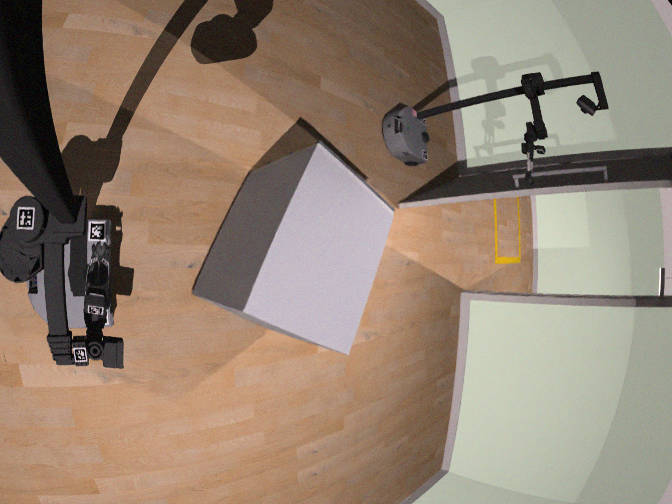

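Call:
execute_actions(
  actions=[
    {"r1":{"base":{"rotate_rad":-0.12}}},
  ],
  cameras=[],
)

Call:
execute_actions(
  actions=[
    {"r1":{"base":{"translate_m":1}}},
  ],
  cameras=["r1_nav_camera"],
)

Scene clock: 246.70 s.
r1.base_odometry: x=+2.468 y=-3.506 heading=+2.383 (m, m, rad; r1's odometry frame)
r1.turned_by_wheels: -0.120 (rad since the last result)
r1.turned_by_imu: -0.118 (rad since the last result)
r1.base_tilt: forward=-2.7 right=+1.0 (deg)
r1.lidar_m: 0.38 0.45 2.87 2.66 2.71 3.44 3.22 3.29 2.27 2.11 2.14 2.72
r1.head_depth_mm: 2422 2723 2245 1817 1533 1321 1159 / 2389 2681 2206 1806 1522 1315 1154 / 2360 2633 2186 1795 1431 1305 1147 / 2413 2623 2166 1084 915 957 1133 / 3960 2759 2146 1075 906 938 1138 / 3793 2713 2123 1064 900 1063 1135 / 3755 2512 2046 1056 914 1203 1121
r1.base_status: done
r1.joint_positions: lift_m=+0.309 arm_m=+0.000 wrist_yaw_rad=+2.999 wrist_pitch_rad=-0.422 wrist_roll_rad=-0.006 gripper_m=+0.000 head_pan_rad=-0.007 head_tilt_rad=-0.891
r1.joint_status: not commanded
r1.on_its_own: wrist_yaw_rad is held at +2.997, not at its first target +2.853, by its stall guard, which is not easing now
r1.motor_effort: left_wheel=+4(6) right_wheel=-3(5) lift_m=+63(63) arm_m=-5(5) wrist_yaw_rad=-2(2) wrist_pitch_rad=+7(7) wrist_roll_rad=-1(0) gripper_m=-2(1) head_pan_rad=+4(4) head_tilt_rad=-2(4) (%)
r1.hand_pose: x=+0.0107 y=+0.0764 z=+0.3213 quat_wxyz=(+0.197, +0.698, +0.099, +0.682) (m; r1's base frame)
r1.wrist_depth_mm: - - - - - - - / - - - - - - 560 / - - - - - - 549 / 856 851 795 791 768 752 547 / 670 661 652 672 624 608 544 / 557 549 - - 529 518 487 / 472 482 - - 446 443 432
r2.base_odometry: x=-1.443 y=+3.548 heading=+2.269 (m, m, rad; r2's odometry frame)
r2.turned_by_wheels: +0.000 (rad since the last result)
r2.turned_by_imu: +0.000 (rad since the last result)
r2.base_tilt: forward=+1.6 right=+1.3 (deg)
r2.lidar_m: 0.60 0.86 1.12 1.80 1.84 2.43 4.99 1.02 1.18 0.39 0.38 0.41
r2.head_depth_mm: 359 2810 2379 1857 1531 1356 - / 328 331 390 541 1478 1350 - / 324 372 437 522 604 - - / 312 356 416 499 624 829 1092 / 301 342 398 473 582 761 1067 / 294 330 380 448 547 701 971 / 289 318 364 426 514 648 879
r2.base_status: not commanded
r2.joint_positions: lift_m=+0.771 arm_m=+0.001 wrist_yaw_rad=-0.145 wrist_pitch_rad=-0.068 wrist_roll_rad=-0.007 gripper_m=-0.035 head_pan_rad=-1.494 head_tilt_rad=-0.793
r2.joint_status: not commanded
r2.on_its_own: wrist_yaw_rad is held at -0.156, not at your +0.000, by its stall guard, which is not easing now; gripper_m is held at -0.036, not at your -0.050, by its stall guard, which is not easing now; lift_m is slack since a contact_stop, until your next command for it; wrist_yaw_rad is at rest, and its effort (-13) is outside its rest range (-12 to +12)
r2.motor_effort: left_wheel=+2(2) right_wheel=-3(2) lift_m=+25(25) arm_m=-9(10) wrist_yaw_rad=-13(13) wrist_pitch_rad=-10(11) wrist_roll_rad=-2(2) gripper_m=-24(24) head_pan_rad=-2(2) head_tilt_rad=-2(3) (%)
r2.hand_pose: x=-0.0581 y=-0.3974 z=+0.8684 quat_wxyz=(+0.706, -0.026, -0.704, -0.076) (m; r2's base frame)
r2.wrist_depth_mm: 125 135 151 102 - - - / 129 140 158 108 - - - / 134 146 165 113 - - - / 138 150 172 119 - - - / 143 157 179 124 - - - / 148 164 182 131 - - 928 / 155 171 202 143 - - 895
pictures: none
No camera images: the call's "cameras" was empty. Leave "cameras" out to get every camera's image.

Scene clock: 257.87 s.
r1.base_odometry: x=+1.742 y=-2.818 heading=+2.384 (m, m, rad; r1's odometry frame)
r1.turned_by_wheels: +0.001 (rad since the last result)
r1.turned_by_imu: +0.008 (rad since the last result)
r1.base_tilt: forward=-2.6 right=+1.0 (deg)
r1.lidar_m: 0.15 - 0.15 0.18 2.80 3.62 4.21 3.22 2.16 2.01 2.04 0.16
r1.head_depth_mm: 1489 1720 2044 1818 1516 1315 1162 / 1466 1714 2008 1807 1511 1312 1154 / 1461 1675 1986 1780 1507 1304 1148 / 1479 1701 1970 1771 1498 1294 1124 / 3881 2750 2146 1745 1484 798 692 / 3826 2729 2116 1742 1467 783 690 / 3732 2713 2104 1720 1455 777 685
r1.base_status: translate_m off_target (by the wheels' count: +0.9999 of +1.0000)
r1.joint_positions: lift_m=+0.309 arm_m=+0.000 wrist_yaw_rad=+2.998 wrist_pitch_rad=-0.420 wrist_roll_rad=-0.006 gripper_m=+0.000 head_pan_rad=-0.006 head_tilt_rad=-0.893
r1.joint_status: not commanded
r1.on_its_own: wrist_yaw_rad is held at +2.997, not at its first target +2.853, by its stall guard, which is not easing now; left_wheel is at rest, and its effort (+28) is outside its rest range (-18 to +18)
r1.motor_effort: left_wheel=+28(76) right_wheel=+0(39) lift_m=+61(63) arm_m=-4(4) wrist_yaw_rad=-1(2) wrist_pitch_rad=+7(8) wrist_roll_rad=-1(1) gripper_m=-2(2) head_pan_rad=+4(5) head_tilt_rad=-2(3) (%)
r1.hand_pose: x=+0.0109 y=+0.0766 z=+0.3217 quat_wxyz=(+0.197, +0.698, +0.098, +0.682) (m; r1's base frame)
r1.wrist_depth_mm: - - 358 232 167 132 108 / - - 397 254 180 139 113 / - - 450 283 193 146 118 / 872 852 515 316 209 156 123 / 677 675 610 374 221 166 130 / 551 551 - - 224 176 137 / 476 492 - - 293 186 145
r2.base_odometry: x=-1.443 y=+3.548 heading=+2.269 (m, m, rad; r2's odometry frame)
r2.turned_by_wheels: +0.000 (rad since the last result)
r2.turned_by_imu: -0.001 (rad since the last result)
r2.base_tilt: forward=+1.5 right=+1.3 (deg)
r2.lidar_m: 0.60 0.85 1.12 1.80 1.84 2.42 4.96 0.59 0.59 0.39 0.38 0.41
r2.head_depth_mm: 359 2793 2363 1135 1074 1160 - / 328 331 389 540 1273 1354 - / 323 371 437 521 606 - - / 312 357 417 499 625 830 1096 / 301 343 398 472 583 761 1071 / 294 329 380 448 546 701 976 / 289 318 364 426 514 648 875
r2.base_status: not commanded
r2.joint_positions: lift_m=+0.771 arm_m=+0.001 wrist_yaw_rad=-0.145 wrist_pitch_rad=-0.068 wrist_roll_rad=-0.007 gripper_m=-0.035 head_pan_rad=-1.494 head_tilt_rad=-0.793
r2.joint_status: not commanded
r2.on_its_own: wrist_yaw_rad is held at -0.156, not at your +0.000, by its stall guard, which is not easing now; gripper_m is held at -0.036, not at your -0.050, by its stall guard, which is not easing now; lift_m is slack since a contact_stop, until your next command for it; wrist_yaw_rad is at rest, and its effort (-13) is outside its rest range (-12 to +12)
r2.motor_effort: left_wheel=+3(2) right_wheel=-2(2) lift_m=+25(25) arm_m=-10(10) wrist_yaw_rad=-13(13) wrist_pitch_rad=-11(11) wrist_roll_rad=-2(2) gripper_m=-24(23) head_pan_rad=-3(2) head_tilt_rad=-3(2) (%)
r2.hand_pose: x=-0.0581 y=-0.3974 z=+0.8684 quat_wxyz=(+0.706, -0.026, -0.704, -0.076) (m; r2's base frame)
r2.wrist_depth_mm: 125 135 151 103 - - - / 129 140 158 107 - - - / 135 145 164 113 - - - / 137 151 172 119 - - - / 142 157 178 124 - - - / 148 164 184 131 733 777 749 / 154 172 203 142 686 603 612
pictures: r1_nav_camera (sideways: a quarter turn counterclockwise sets it upright)
camera_calibration (this result's frames):
r1_nav_camera: T_world_to_cam=[[0.749243, 0.010412, 0.662214, -0.822701], [0.017421, -0.99984, -0.00398997, 0.0522464], [0.662066, 0.0145259, -0.749304, 0.926936], [0, 0, 0, 1]] pos_world=[0.00179929, 0.0473394, 1.23957]
Images, in order (width x height): r1_nav_camera 672x504.

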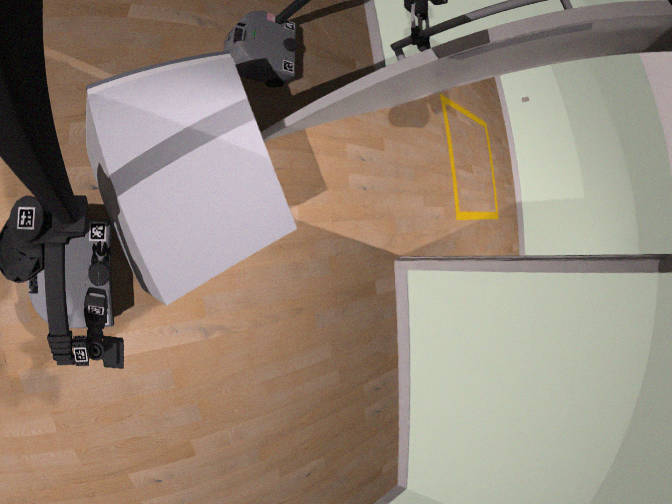

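Call:
execute_actions(
  actions=[
    {"r1":{"base":{"translate_m":-0.38},"joints":{"lift_m":0.27}}},
  ],
  cameras=[],
)

Call:
execute_actions(
  actions=[
    {"r1":{"base":{"rotate_rad":1.69}}},
  ],
  cameras=[],
)

Call:
execute_actions(
  actions=[
    {"r1":{"base":{"translate_m":0.38}}},
  ],
  cameras=[],
)

Call:
execute_actions(
  actions=[
    {"r1":{"base":{"rotate_rad":-1.82},"joints":{"lift_m":0.31}}},
  ],
  cameras=["r1_nav_camera"],
)

Call:
execute_actions(
  actions=[
    {"r1":{"base":{"translate_m":0.55}}},
  ],
  cameras=["r1_nav_camera"],
)

Scene clock: 270.43 s.
r1.base_odometry: x=+2.018 y=-3.079 heading=+2.384 (m, m, rad; r1's odometry frame)
r1.turned_by_wheels: +0.000 (rad since the last result)
r1.turned_by_imu: -0.002 (rad since the last result)
r1.base_tilt: forward=-2.5 right=+1.0 (deg)
r1.lidar_m: 0.47 0.46 0.48 2.74 2.77 3.56 3.84 3.28 2.20 2.05 2.08 2.16
r1.head_depth_mm: 1822 2158 2234 1836 1529 1322 1157 / 1815 2118 2211 1789 1515 1311 1156 / 1810 2101 2175 1780 1497 1296 1148 / 1836 2107 2157 1765 1017 1258 1141 / 3841 2737 2130 1070 929 1119 1135 / 3805 2717 2106 1058 898 989 1128 / 3731 2692 2114 1053 891 882 1108
r1.base_status: done
r1.joint_positions: lift_m=+0.271 arm_m=+0.000 wrist_yaw_rad=+2.998 wrist_pitch_rad=-0.420 wrist_roll_rad=-0.006 gripper_m=+0.000 head_pan_rad=-0.006 head_tilt_rad=-0.893
r1.joint_status: all done
r1.on_its_own: wrist_yaw_rad is held at +2.997, not at its first target +2.853, by its stall guard, which is not easing now
r1.motor_effort: left_wheel=+1(23) right_wheel=+0(5) lift_m=+23(56) arm_m=-4(4) wrist_yaw_rad=-1(1) wrist_pitch_rad=+7(7) wrist_roll_rad=-1(1) gripper_m=-1(1) head_pan_rad=+4(4) head_tilt_rad=-3(2) (%)
r1.hand_pose: x=+0.0109 y=+0.0766 z=+0.2828 quat_wxyz=(+0.197, +0.698, +0.098, +0.682) (m; r1's base frame)
r1.wrist_depth_mm: - - - - - 434 353 / - - - - - 453 366 / - - - 987 917 480 384 / 784 759 752 735 696 511 409 / 621 610 602 613 568 532 422 / 499 511 - - 479 470 447 / 441 - - - 403 403 397
r2.base_odometry: x=-1.443 y=+3.548 heading=+2.269 (m, m, rad; r2's odometry frame)
r2.turned_by_wheels: +0.000 (rad since the last result)
r2.turned_by_imu: -0.001 (rad since the last result)
r2.base_tilt: forward=+1.6 right=+1.3 (deg)
r2.lidar_m: 0.60 0.85 1.12 1.80 1.84 2.43 4.99 0.59 0.59 0.39 0.38 0.41
r2.head_depth_mm: 359 2733 2375 1140 1071 1160 - / 328 331 391 542 1271 1355 - / 324 372 438 521 606 - - / 311 357 417 500 625 833 1089 / 301 343 397 473 582 758 1066 / 294 330 380 448 547 699 974 / 289 318 364 426 515 648 875
r2.base_status: not commanded
r2.joint_positions: lift_m=+0.771 arm_m=+0.001 wrist_yaw_rad=-0.145 wrist_pitch_rad=-0.068 wrist_roll_rad=-0.007 gripper_m=-0.035 head_pan_rad=-1.494 head_tilt_rad=-0.793
r2.joint_status: not commanded
r2.on_its_own: wrist_yaw_rad is held at -0.156, not at your +0.000, by its stall guard, which is not easing now; gripper_m is held at -0.036, not at your -0.050, by its stall guard, which is not easing now; lift_m is slack since a contact_stop, until your next command for it; wrist_yaw_rad is at rest, and its effort (-13) is outside its rest range (-12 to +12)
r2.motor_effort: left_wheel=+2(2) right_wheel=-2(2) lift_m=+26(25) arm_m=-10(10) wrist_yaw_rad=-13(13) wrist_pitch_rad=-11(11) wrist_roll_rad=-3(2) gripper_m=-24(24) head_pan_rad=-2(3) head_tilt_rad=-3(3) (%)
r2.hand_pose: x=-0.0581 y=-0.3974 z=+0.8684 quat_wxyz=(+0.706, -0.026, -0.704, -0.076) (m; r2's base frame)
r2.wrist_depth_mm: 125 135 152 103 - - - / 130 140 158 108 - - - / 135 145 166 113 - - - / 138 151 173 119 - - - / 143 158 178 124 - - - / 148 164 183 131 769 760 - / 154 171 202 143 675 598 595
pictures: none
No camera images: the call's "cameras" was empty. Leave "cameras" out to get every camera's image.

Scene clock: 272.77 s.
r1.base_odometry: x=+2.018 y=-3.079 heading=-2.209 (m, m, rad; r1's odometry frame)
r1.turned_by_wheels: +1.690 (rad since the last result)
r1.turned_by_imu: +1.665 (rad since the last result)
r1.base_tilt: forward=-2.6 right=+1.0 (deg)
r1.lidar_m: 2.73 2.82 3.90 3.83 2.90 2.13 2.05 2.13 2.09 0.46 0.46 0.50
r1.head_depth_mm: 2435 2692 2236 1827 1533 964 967 / 2452 2685 2229 1797 1516 1307 1140 / 2444 2707 2199 1780 1512 1298 1153 / 2469 2672 2159 1761 1487 1297 1140 / 2465 2650 2156 1745 1472 1280 1137 / 2456 2654 2119 1733 1463 1276 1133 / 2469 2675 2120 1719 1466 1275 1123
r1.base_status: done
r1.joint_positions: lift_m=+0.271 arm_m=+0.000 wrist_yaw_rad=+2.998 wrist_pitch_rad=-0.420 wrist_roll_rad=-0.006 gripper_m=+0.000 head_pan_rad=-0.006 head_tilt_rad=-0.893
r1.joint_status: not commanded
r1.on_its_own: wrist_yaw_rad is held at +2.997, not at its first target +2.853, by its stall guard, which is not easing now
r1.motor_effort: left_wheel=-3(8) right_wheel=+3(8) lift_m=+24(23) arm_m=-4(4) wrist_yaw_rad=-1(1) wrist_pitch_rad=+7(7) wrist_roll_rad=-1(1) gripper_m=-1(1) head_pan_rad=+3(3) head_tilt_rad=-2(3) (%)
r1.hand_pose: x=+0.0109 y=+0.0766 z=+0.2828 quat_wxyz=(+0.197, +0.698, +0.098, +0.682) (m; r1's base frame)
r1.wrist_depth_mm: - - - - - - - / - - - - - - - / - - - 964 948 902 880 / 793 754 731 736 704 691 674 / 620 606 603 608 572 554 544 / 516 511 - - 476 467 465 / 443 - - - 409 403 398
r2.base_odometry: x=-1.443 y=+3.548 heading=+2.269 (m, m, rad; r2's odometry frame)
r2.turned_by_wheels: +0.000 (rad since the last result)
r2.turned_by_imu: +0.000 (rad since the last result)
r2.base_tilt: forward=+1.6 right=+1.3 (deg)
r2.lidar_m: 0.60 0.85 1.13 1.80 1.84 2.43 4.99 0.59 0.59 0.39 0.38 0.41
r2.head_depth_mm: 359 2766 2360 1136 1076 1157 - / 329 331 389 541 1272 1355 - / 323 371 437 522 606 - - / 312 357 416 499 626 833 1090 / 301 343 397 473 583 762 1065 / 294 329 380 449 547 698 974 / 289 318 364 425 513 648 877
r2.base_status: not commanded
r2.joint_positions: lift_m=+0.771 arm_m=+0.001 wrist_yaw_rad=-0.145 wrist_pitch_rad=-0.068 wrist_roll_rad=-0.007 gripper_m=-0.035 head_pan_rad=-1.494 head_tilt_rad=-0.793
r2.joint_status: not commanded
r2.on_its_own: wrist_yaw_rad is held at -0.156, not at your +0.000, by its stall guard, which is not easing now; gripper_m is held at -0.036, not at your -0.050, by its stall guard, which is not easing now; lift_m is slack since a contact_stop, until your next command for it; wrist_yaw_rad is at rest, and its effort (-13) is outside its rest range (-12 to +12)
r2.motor_effort: left_wheel=+3(2) right_wheel=-3(2) lift_m=+25(25) arm_m=-9(9) wrist_yaw_rad=-13(13) wrist_pitch_rad=-11(11) wrist_roll_rad=-3(3) gripper_m=-23(23) head_pan_rad=-2(2) head_tilt_rad=-2(3) (%)
r2.hand_pose: x=-0.0581 y=-0.3974 z=+0.8684 quat_wxyz=(+0.706, -0.026, -0.704, -0.076) (m; r2's base frame)
r2.wrist_depth_mm: 125 135 152 103 - - - / 129 140 158 108 - - - / 134 145 166 113 - - - / 138 151 173 119 - - - / 143 158 179 124 - - - / 148 164 182 131 761 754 941 / 155 171 203 143 678 595 597
pictures: none
No camera images: the call's "cameras" was empty. Leave "cameras" out to get every camera's image.

Scene clock: 275.83 s.
r1.base_odometry: x=+1.791 y=-3.384 heading=-2.209 (m, m, rad; r1's odometry frame)
r1.turned_by_wheels: +0.000 (rad since the last result)
r1.turned_by_imu: +0.003 (rad since the last result)
r1.base_tilt: forward=-2.6 right=+1.0 (deg)
r1.lidar_m: 2.36 2.45 3.38 3.83 3.43 2.51 2.43 2.52 0.40 0.34 1.27 2.44
r1.head_depth_mm: 2081 2402 2258 1817 1530 1320 1158 / 2092 2427 2202 1798 1522 1304 1155 / 2116 2435 2188 1805 1504 1302 1144 / 2087 2437 2161 1778 1503 1298 1145 / 2128 2432 2147 1750 1480 1286 1131 / 2134 2420 2128 1747 1471 1275 1127 / 2121 2389 2094 1725 1464 1271 1119
r1.base_status: done
r1.joint_positions: lift_m=+0.271 arm_m=+0.000 wrist_yaw_rad=+2.998 wrist_pitch_rad=-0.420 wrist_roll_rad=-0.006 gripper_m=+0.000 head_pan_rad=-0.006 head_tilt_rad=-0.893
r1.joint_status: not commanded
r1.on_its_own: wrist_yaw_rad is held at +2.997, not at its first target +2.853, by its stall guard, which is not easing now
r1.motor_effort: left_wheel=-2(7) right_wheel=+3(7) lift_m=+23(23) arm_m=-4(4) wrist_yaw_rad=-1(1) wrist_pitch_rad=+7(7) wrist_roll_rad=-1(0) gripper_m=-1(0) head_pan_rad=+4(4) head_tilt_rad=-3(3) (%)
r1.hand_pose: x=+0.0109 y=+0.0766 z=+0.2828 quat_wxyz=(+0.197, +0.698, +0.098, +0.682) (m; r1's base frame)
r1.wrist_depth_mm: - - - - - - - / - - - - - - - / - - - 988 938 912 890 / 789 776 753 731 708 684 673 / 622 596 605 603 575 562 547 / 509 512 - - 480 463 458 / 443 - - - 410 409 395
r2.base_odometry: x=-1.443 y=+3.548 heading=+2.269 (m, m, rad; r2's odometry frame)
r2.turned_by_wheels: +0.000 (rad since the last result)
r2.turned_by_imu: +0.000 (rad since the last result)
r2.base_tilt: forward=+1.5 right=+1.3 (deg)
r2.lidar_m: 0.60 0.85 1.12 1.80 1.85 2.43 4.98 0.59 0.59 0.39 0.38 0.41
r2.head_depth_mm: 359 2773 2363 1133 1072 1153 - / 328 331 389 541 1272 1358 - / 324 372 437 522 608 - - / 312 356 415 500 624 832 1092 / 301 342 397 473 581 760 1065 / 294 330 380 447 547 702 974 / 290 317 364 427 514 649 876
r2.base_status: not commanded
r2.joint_positions: lift_m=+0.771 arm_m=+0.001 wrist_yaw_rad=-0.145 wrist_pitch_rad=-0.068 wrist_roll_rad=-0.007 gripper_m=-0.035 head_pan_rad=-1.494 head_tilt_rad=-0.793
r2.joint_status: not commanded
r2.on_its_own: wrist_yaw_rad is held at -0.156, not at your +0.000, by its stall guard, which is not easing now; gripper_m is held at -0.036, not at your -0.050, by its stall guard, which is not easing now; lift_m is slack since a contact_stop, until your next command for it; wrist_yaw_rad is at rest, and its effort (-13) is outside its rest range (-12 to +12)
r2.motor_effort: left_wheel=+3(2) right_wheel=-2(2) lift_m=+25(25) arm_m=-9(10) wrist_yaw_rad=-13(13) wrist_pitch_rad=-11(11) wrist_roll_rad=-2(2) gripper_m=-25(23) head_pan_rad=-2(2) head_tilt_rad=-3(2) (%)
r2.hand_pose: x=-0.0581 y=-0.3974 z=+0.8684 quat_wxyz=(+0.706, -0.026, -0.704, -0.076) (m; r2's base frame)
r2.wrist_depth_mm: 125 135 152 103 - - - / 129 141 158 108 - - - / 134 146 165 113 - - - / 138 151 172 119 - - - / 143 158 179 124 - - - / 148 164 183 131 776 770 - / 154 171 203 143 665 591 599
pictures: none
No camera images: the call's "cameras" was empty. Leave "cameras" out to get every camera's image.

Scene clock: 279.13 s.
r1.base_odometry: x=+1.791 y=-3.384 heading=+2.254 (m, m, rad; r1's odometry frame)
r1.turned_by_wheels: -1.820 (rad since the last result)
r1.turned_by_imu: -1.796 (rad since the last result)
r1.base_tilt: forward=-2.7 right=+1.0 (deg)
r1.lidar_m: 0.34 0.34 1.30 2.35 2.36 2.78 3.84 3.84 2.77 2.42 2.43 0.50
r1.head_depth_mm: 1978 2279 2236 1829 1492 1316 1163 / 1930 2239 2204 1789 995 1281 1154 / 1878 2168 2203 1083 935 1228 1143 / 3710 2590 2183 1078 916 965 1138 / 3830 2786 2151 1068 901 829 1101 / 3748 2714 2119 1065 900 826 1124 / 3382 1087 1339 1664 1031 1268 1122
r1.base_status: done
r1.joint_positions: lift_m=+0.309 arm_m=+0.000 wrist_yaw_rad=+2.998 wrist_pitch_rad=-0.420 wrist_roll_rad=-0.006 gripper_m=+0.000 head_pan_rad=-0.006 head_tilt_rad=-0.893
r1.joint_status: all done
r1.on_its_own: wrist_yaw_rad is held at +2.997, not at its first target +2.853, by its stall guard, which is not easing now
r1.motor_effort: left_wheel=+3(10) right_wheel=-2(6) lift_m=+63(68) arm_m=-4(4) wrist_yaw_rad=-1(1) wrist_pitch_rad=+7(7) wrist_roll_rad=-1(0) gripper_m=-1(1) head_pan_rad=+4(3) head_tilt_rad=-3(2) (%)
r1.hand_pose: x=+0.0109 y=+0.0766 z=+0.3216 quat_wxyz=(+0.197, +0.698, +0.098, +0.682) (m; r1's base frame)
r1.wrist_depth_mm: - - - - - - - / - - - - - - 893 / - - - - - 970 851 / 864 832 802 781 780 757 741 / 677 654 645 661 632 620 600 / 559 551 - - 531 518 502 / 475 483 - - 444 446 425
r2.base_odometry: x=-1.443 y=+3.548 heading=+2.269 (m, m, rad; r2's odometry frame)
r2.turned_by_wheels: +0.000 (rad since the last result)
r2.turned_by_imu: +0.000 (rad since the last result)
r2.base_tilt: forward=+1.6 right=+1.3 (deg)
r2.lidar_m: 0.60 0.85 1.12 1.80 1.85 2.44 4.98 0.59 0.59 0.39 0.38 0.41
r2.head_depth_mm: 360 2760 2354 1131 1074 1153 - / 328 331 389 542 1271 1353 - / 323 372 438 522 604 - - / 312 356 417 500 624 830 1086 / 301 342 397 472 583 760 1069 / 294 329 380 448 546 698 972 / 289 318 364 427 515 649 879
r2.base_status: not commanded
r2.joint_positions: lift_m=+0.771 arm_m=+0.001 wrist_yaw_rad=-0.145 wrist_pitch_rad=-0.068 wrist_roll_rad=-0.007 gripper_m=-0.035 head_pan_rad=-1.494 head_tilt_rad=-0.793
r2.joint_status: not commanded
r2.on_its_own: wrist_yaw_rad is held at -0.156, not at your +0.000, by its stall guard, which is not easing now; gripper_m is held at -0.036, not at your -0.050, by its stall guard, which is not easing now; lift_m is slack since a contact_stop, until your next command for it
r2.motor_effort: left_wheel=+2(2) right_wheel=-2(2) lift_m=+25(25) arm_m=-10(10) wrist_yaw_rad=-12(14) wrist_pitch_rad=-11(11) wrist_roll_rad=-2(2) gripper_m=-24(23) head_pan_rad=-3(2) head_tilt_rad=-3(2) (%)
r2.hand_pose: x=-0.0581 y=-0.3974 z=+0.8684 quat_wxyz=(+0.706, -0.026, -0.704, -0.076) (m; r2's base frame)
r2.wrist_depth_mm: 125 135 152 103 - - - / 129 140 157 108 - - - / 135 146 165 113 - - - / 139 150 173 118 - - - / 143 157 180 124 - - - / 148 165 182 131 776 756 - / 155 171 202 144 666 596 610
pictures: r1_nav_camera (sideways: a quarter turn counterclockwise sets it upright)
camera_calibration (this result's frames):
r1_nav_camera: T_world_to_cam=[[0.749243, 0.010412, 0.662214, -0.822701], [0.017421, -0.99984, -0.00398998, 0.0522464], [0.662066, 0.0145259, -0.749305, 0.926936], [0, 0, 0, 1]] pos_world=[0.00179928, 0.0473394, 1.23957]
Images, in order (width x height): r1_nav_camera 672x504.

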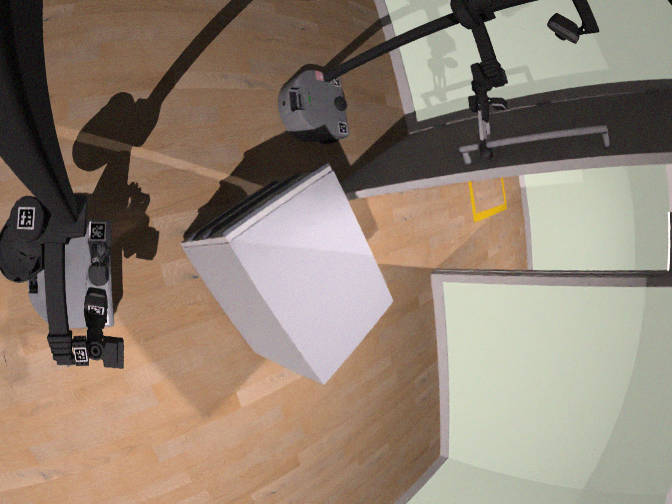

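Scene clock: 285.63 s.
r1.base_odometry: x=+1.444 y=-2.958 heading=+2.254 (m, m, rad; r1's odometry frame)
r1.turned_by_wheels: +0.000 (rad since the last result)
r1.turned_by_imu: +0.004 (rad since the last result)
r1.base_tilt: forward=-2.6 right=+1.0 (deg)
r1.lidar_m: - - 0.98 2.48 2.49 2.94 4.38 4.38 2.62 2.30 0.33 0.16
r1.head_depth_mm: 1420 1661 2016 1815 1524 806 1122 / 1395 1620 1949 1793 942 800 743 / 1367 1581 1904 1772 914 793 701 / 3652 2653 2007 1764 913 790 699 / 3867 2754 2138 1752 901 786 695 / 3838 2699 2114 1746 1475 778 688 / 3644 2676 2090 1737 1455 778 699
r1.base_status: done
r1.joint_positions: lift_m=+0.309 arm_m=+0.000 wrist_yaw_rad=+2.997 wrist_pitch_rad=-0.420 wrist_roll_rad=-0.006 gripper_m=+0.000 head_pan_rad=-0.006 head_tilt_rad=-0.895
r1.joint_status: not commanded
r1.on_its_own: wrist_yaw_rad is held at +2.997, not at its first target +2.853, by its stall guard, which is not easing now
r1.motor_effort: left_wheel=+14(74) right_wheel=+2(14) lift_m=+61(63) arm_m=-4(4) wrist_yaw_rad=-1(2) wrist_pitch_rad=+7(7) wrist_roll_rad=-1(1) gripper_m=-1(1) head_pan_rad=+4(4) head_tilt_rad=-2(3) (%)
r1.hand_pose: x=+0.0110 y=+0.0766 z=+0.3217 quat_wxyz=(+0.197, +0.698, +0.098, +0.682) (m; r1's base frame)
r1.wrist_depth_mm: - - - - 135 105 87 / - - - - 144 111 91 / - - - - 153 117 95 / 860 833 808 805 166 124 100 / 670 668 673 659 176 132 105 / 559 543 - - 181 142 111 / 477 484 - - 235 151 117
r2.base_odometry: x=-1.443 y=+3.548 heading=+2.269 (m, m, rad; r2's odometry frame)
r2.turned_by_wheels: +0.000 (rad since the last result)
r2.turned_by_imu: -0.001 (rad since the last result)
r2.base_tilt: forward=+1.5 right=+1.3 (deg)
r2.lidar_m: 0.60 0.85 1.12 1.80 1.84 2.43 4.98 0.84 0.50 0.39 0.38 0.41
r2.head_depth_mm: 359 2741 2387 1139 931 970 - / 328 331 390 541 914 908 - / 324 372 437 523 605 - - / 312 356 417 498 625 833 1090 / 301 343 397 472 582 758 1072 / 294 330 380 449 544 697 979 / 289 318 365 426 513 647 876
r2.base_status: not commanded
r2.joint_positions: lift_m=+0.771 arm_m=+0.001 wrist_yaw_rad=-0.145 wrist_pitch_rad=-0.068 wrist_roll_rad=-0.007 gripper_m=-0.035 head_pan_rad=-1.494 head_tilt_rad=-0.793
r2.joint_status: not commanded
r2.on_its_own: wrist_yaw_rad is held at -0.156, not at your +0.000, by its stall guard, which is not easing now; gripper_m is held at -0.036, not at your -0.050, by its stall guard, which is not easing now; lift_m is slack since a contact_stop, until your next command for it; wrist_yaw_rad is at rest, and its effort (-14) is outside its rest range (-12 to +12)
r2.motor_effort: left_wheel=+3(2) right_wheel=-2(2) lift_m=+26(25) arm_m=-10(10) wrist_yaw_rad=-14(13) wrist_pitch_rad=-11(11) wrist_roll_rad=-3(2) gripper_m=-23(25) head_pan_rad=-2(2) head_tilt_rad=-2(4) (%)
r2.hand_pose: x=-0.0581 y=-0.3974 z=+0.8684 quat_wxyz=(+0.706, -0.026, -0.704, -0.076) (m; r2's base frame)
r2.wrist_depth_mm: 125 135 152 103 - - - / 129 140 158 108 - - - / 134 145 165 113 - - - / 138 152 172 118 - - - / 143 157 179 125 - - - / 149 163 183 130 768 - 742 / 155 171 203 142 594 605 -
pictures: r1_nav_camera (sideways: a quarter turn counterclockwise sets it upright)
camera_calibration (this result's frames):
r1_nav_camera: T_world_to_cam=[[0.750571, 0.0105734, 0.660705, -0.820743], [0.0176385, -0.999836, -0.00403697, 0.0523062], [0.660554, 0.0146839, -0.750635, 0.928676], [0, 0, 0, 1]] pos_world=[0.00166322, 0.0473392, 1.23958]
Images, in order (width x height): r1_nav_camera 672x504.

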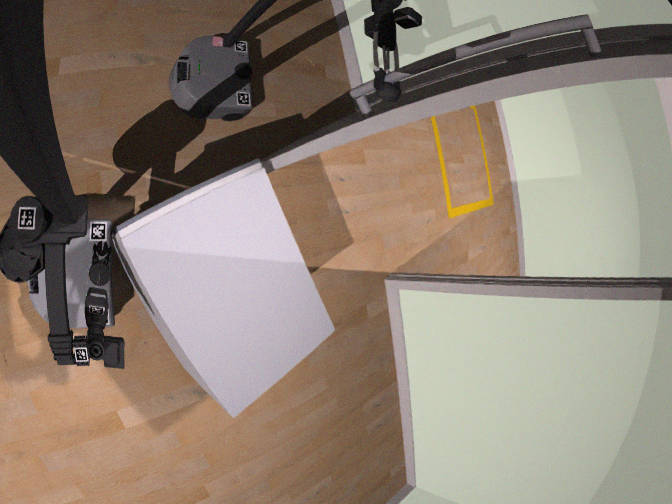

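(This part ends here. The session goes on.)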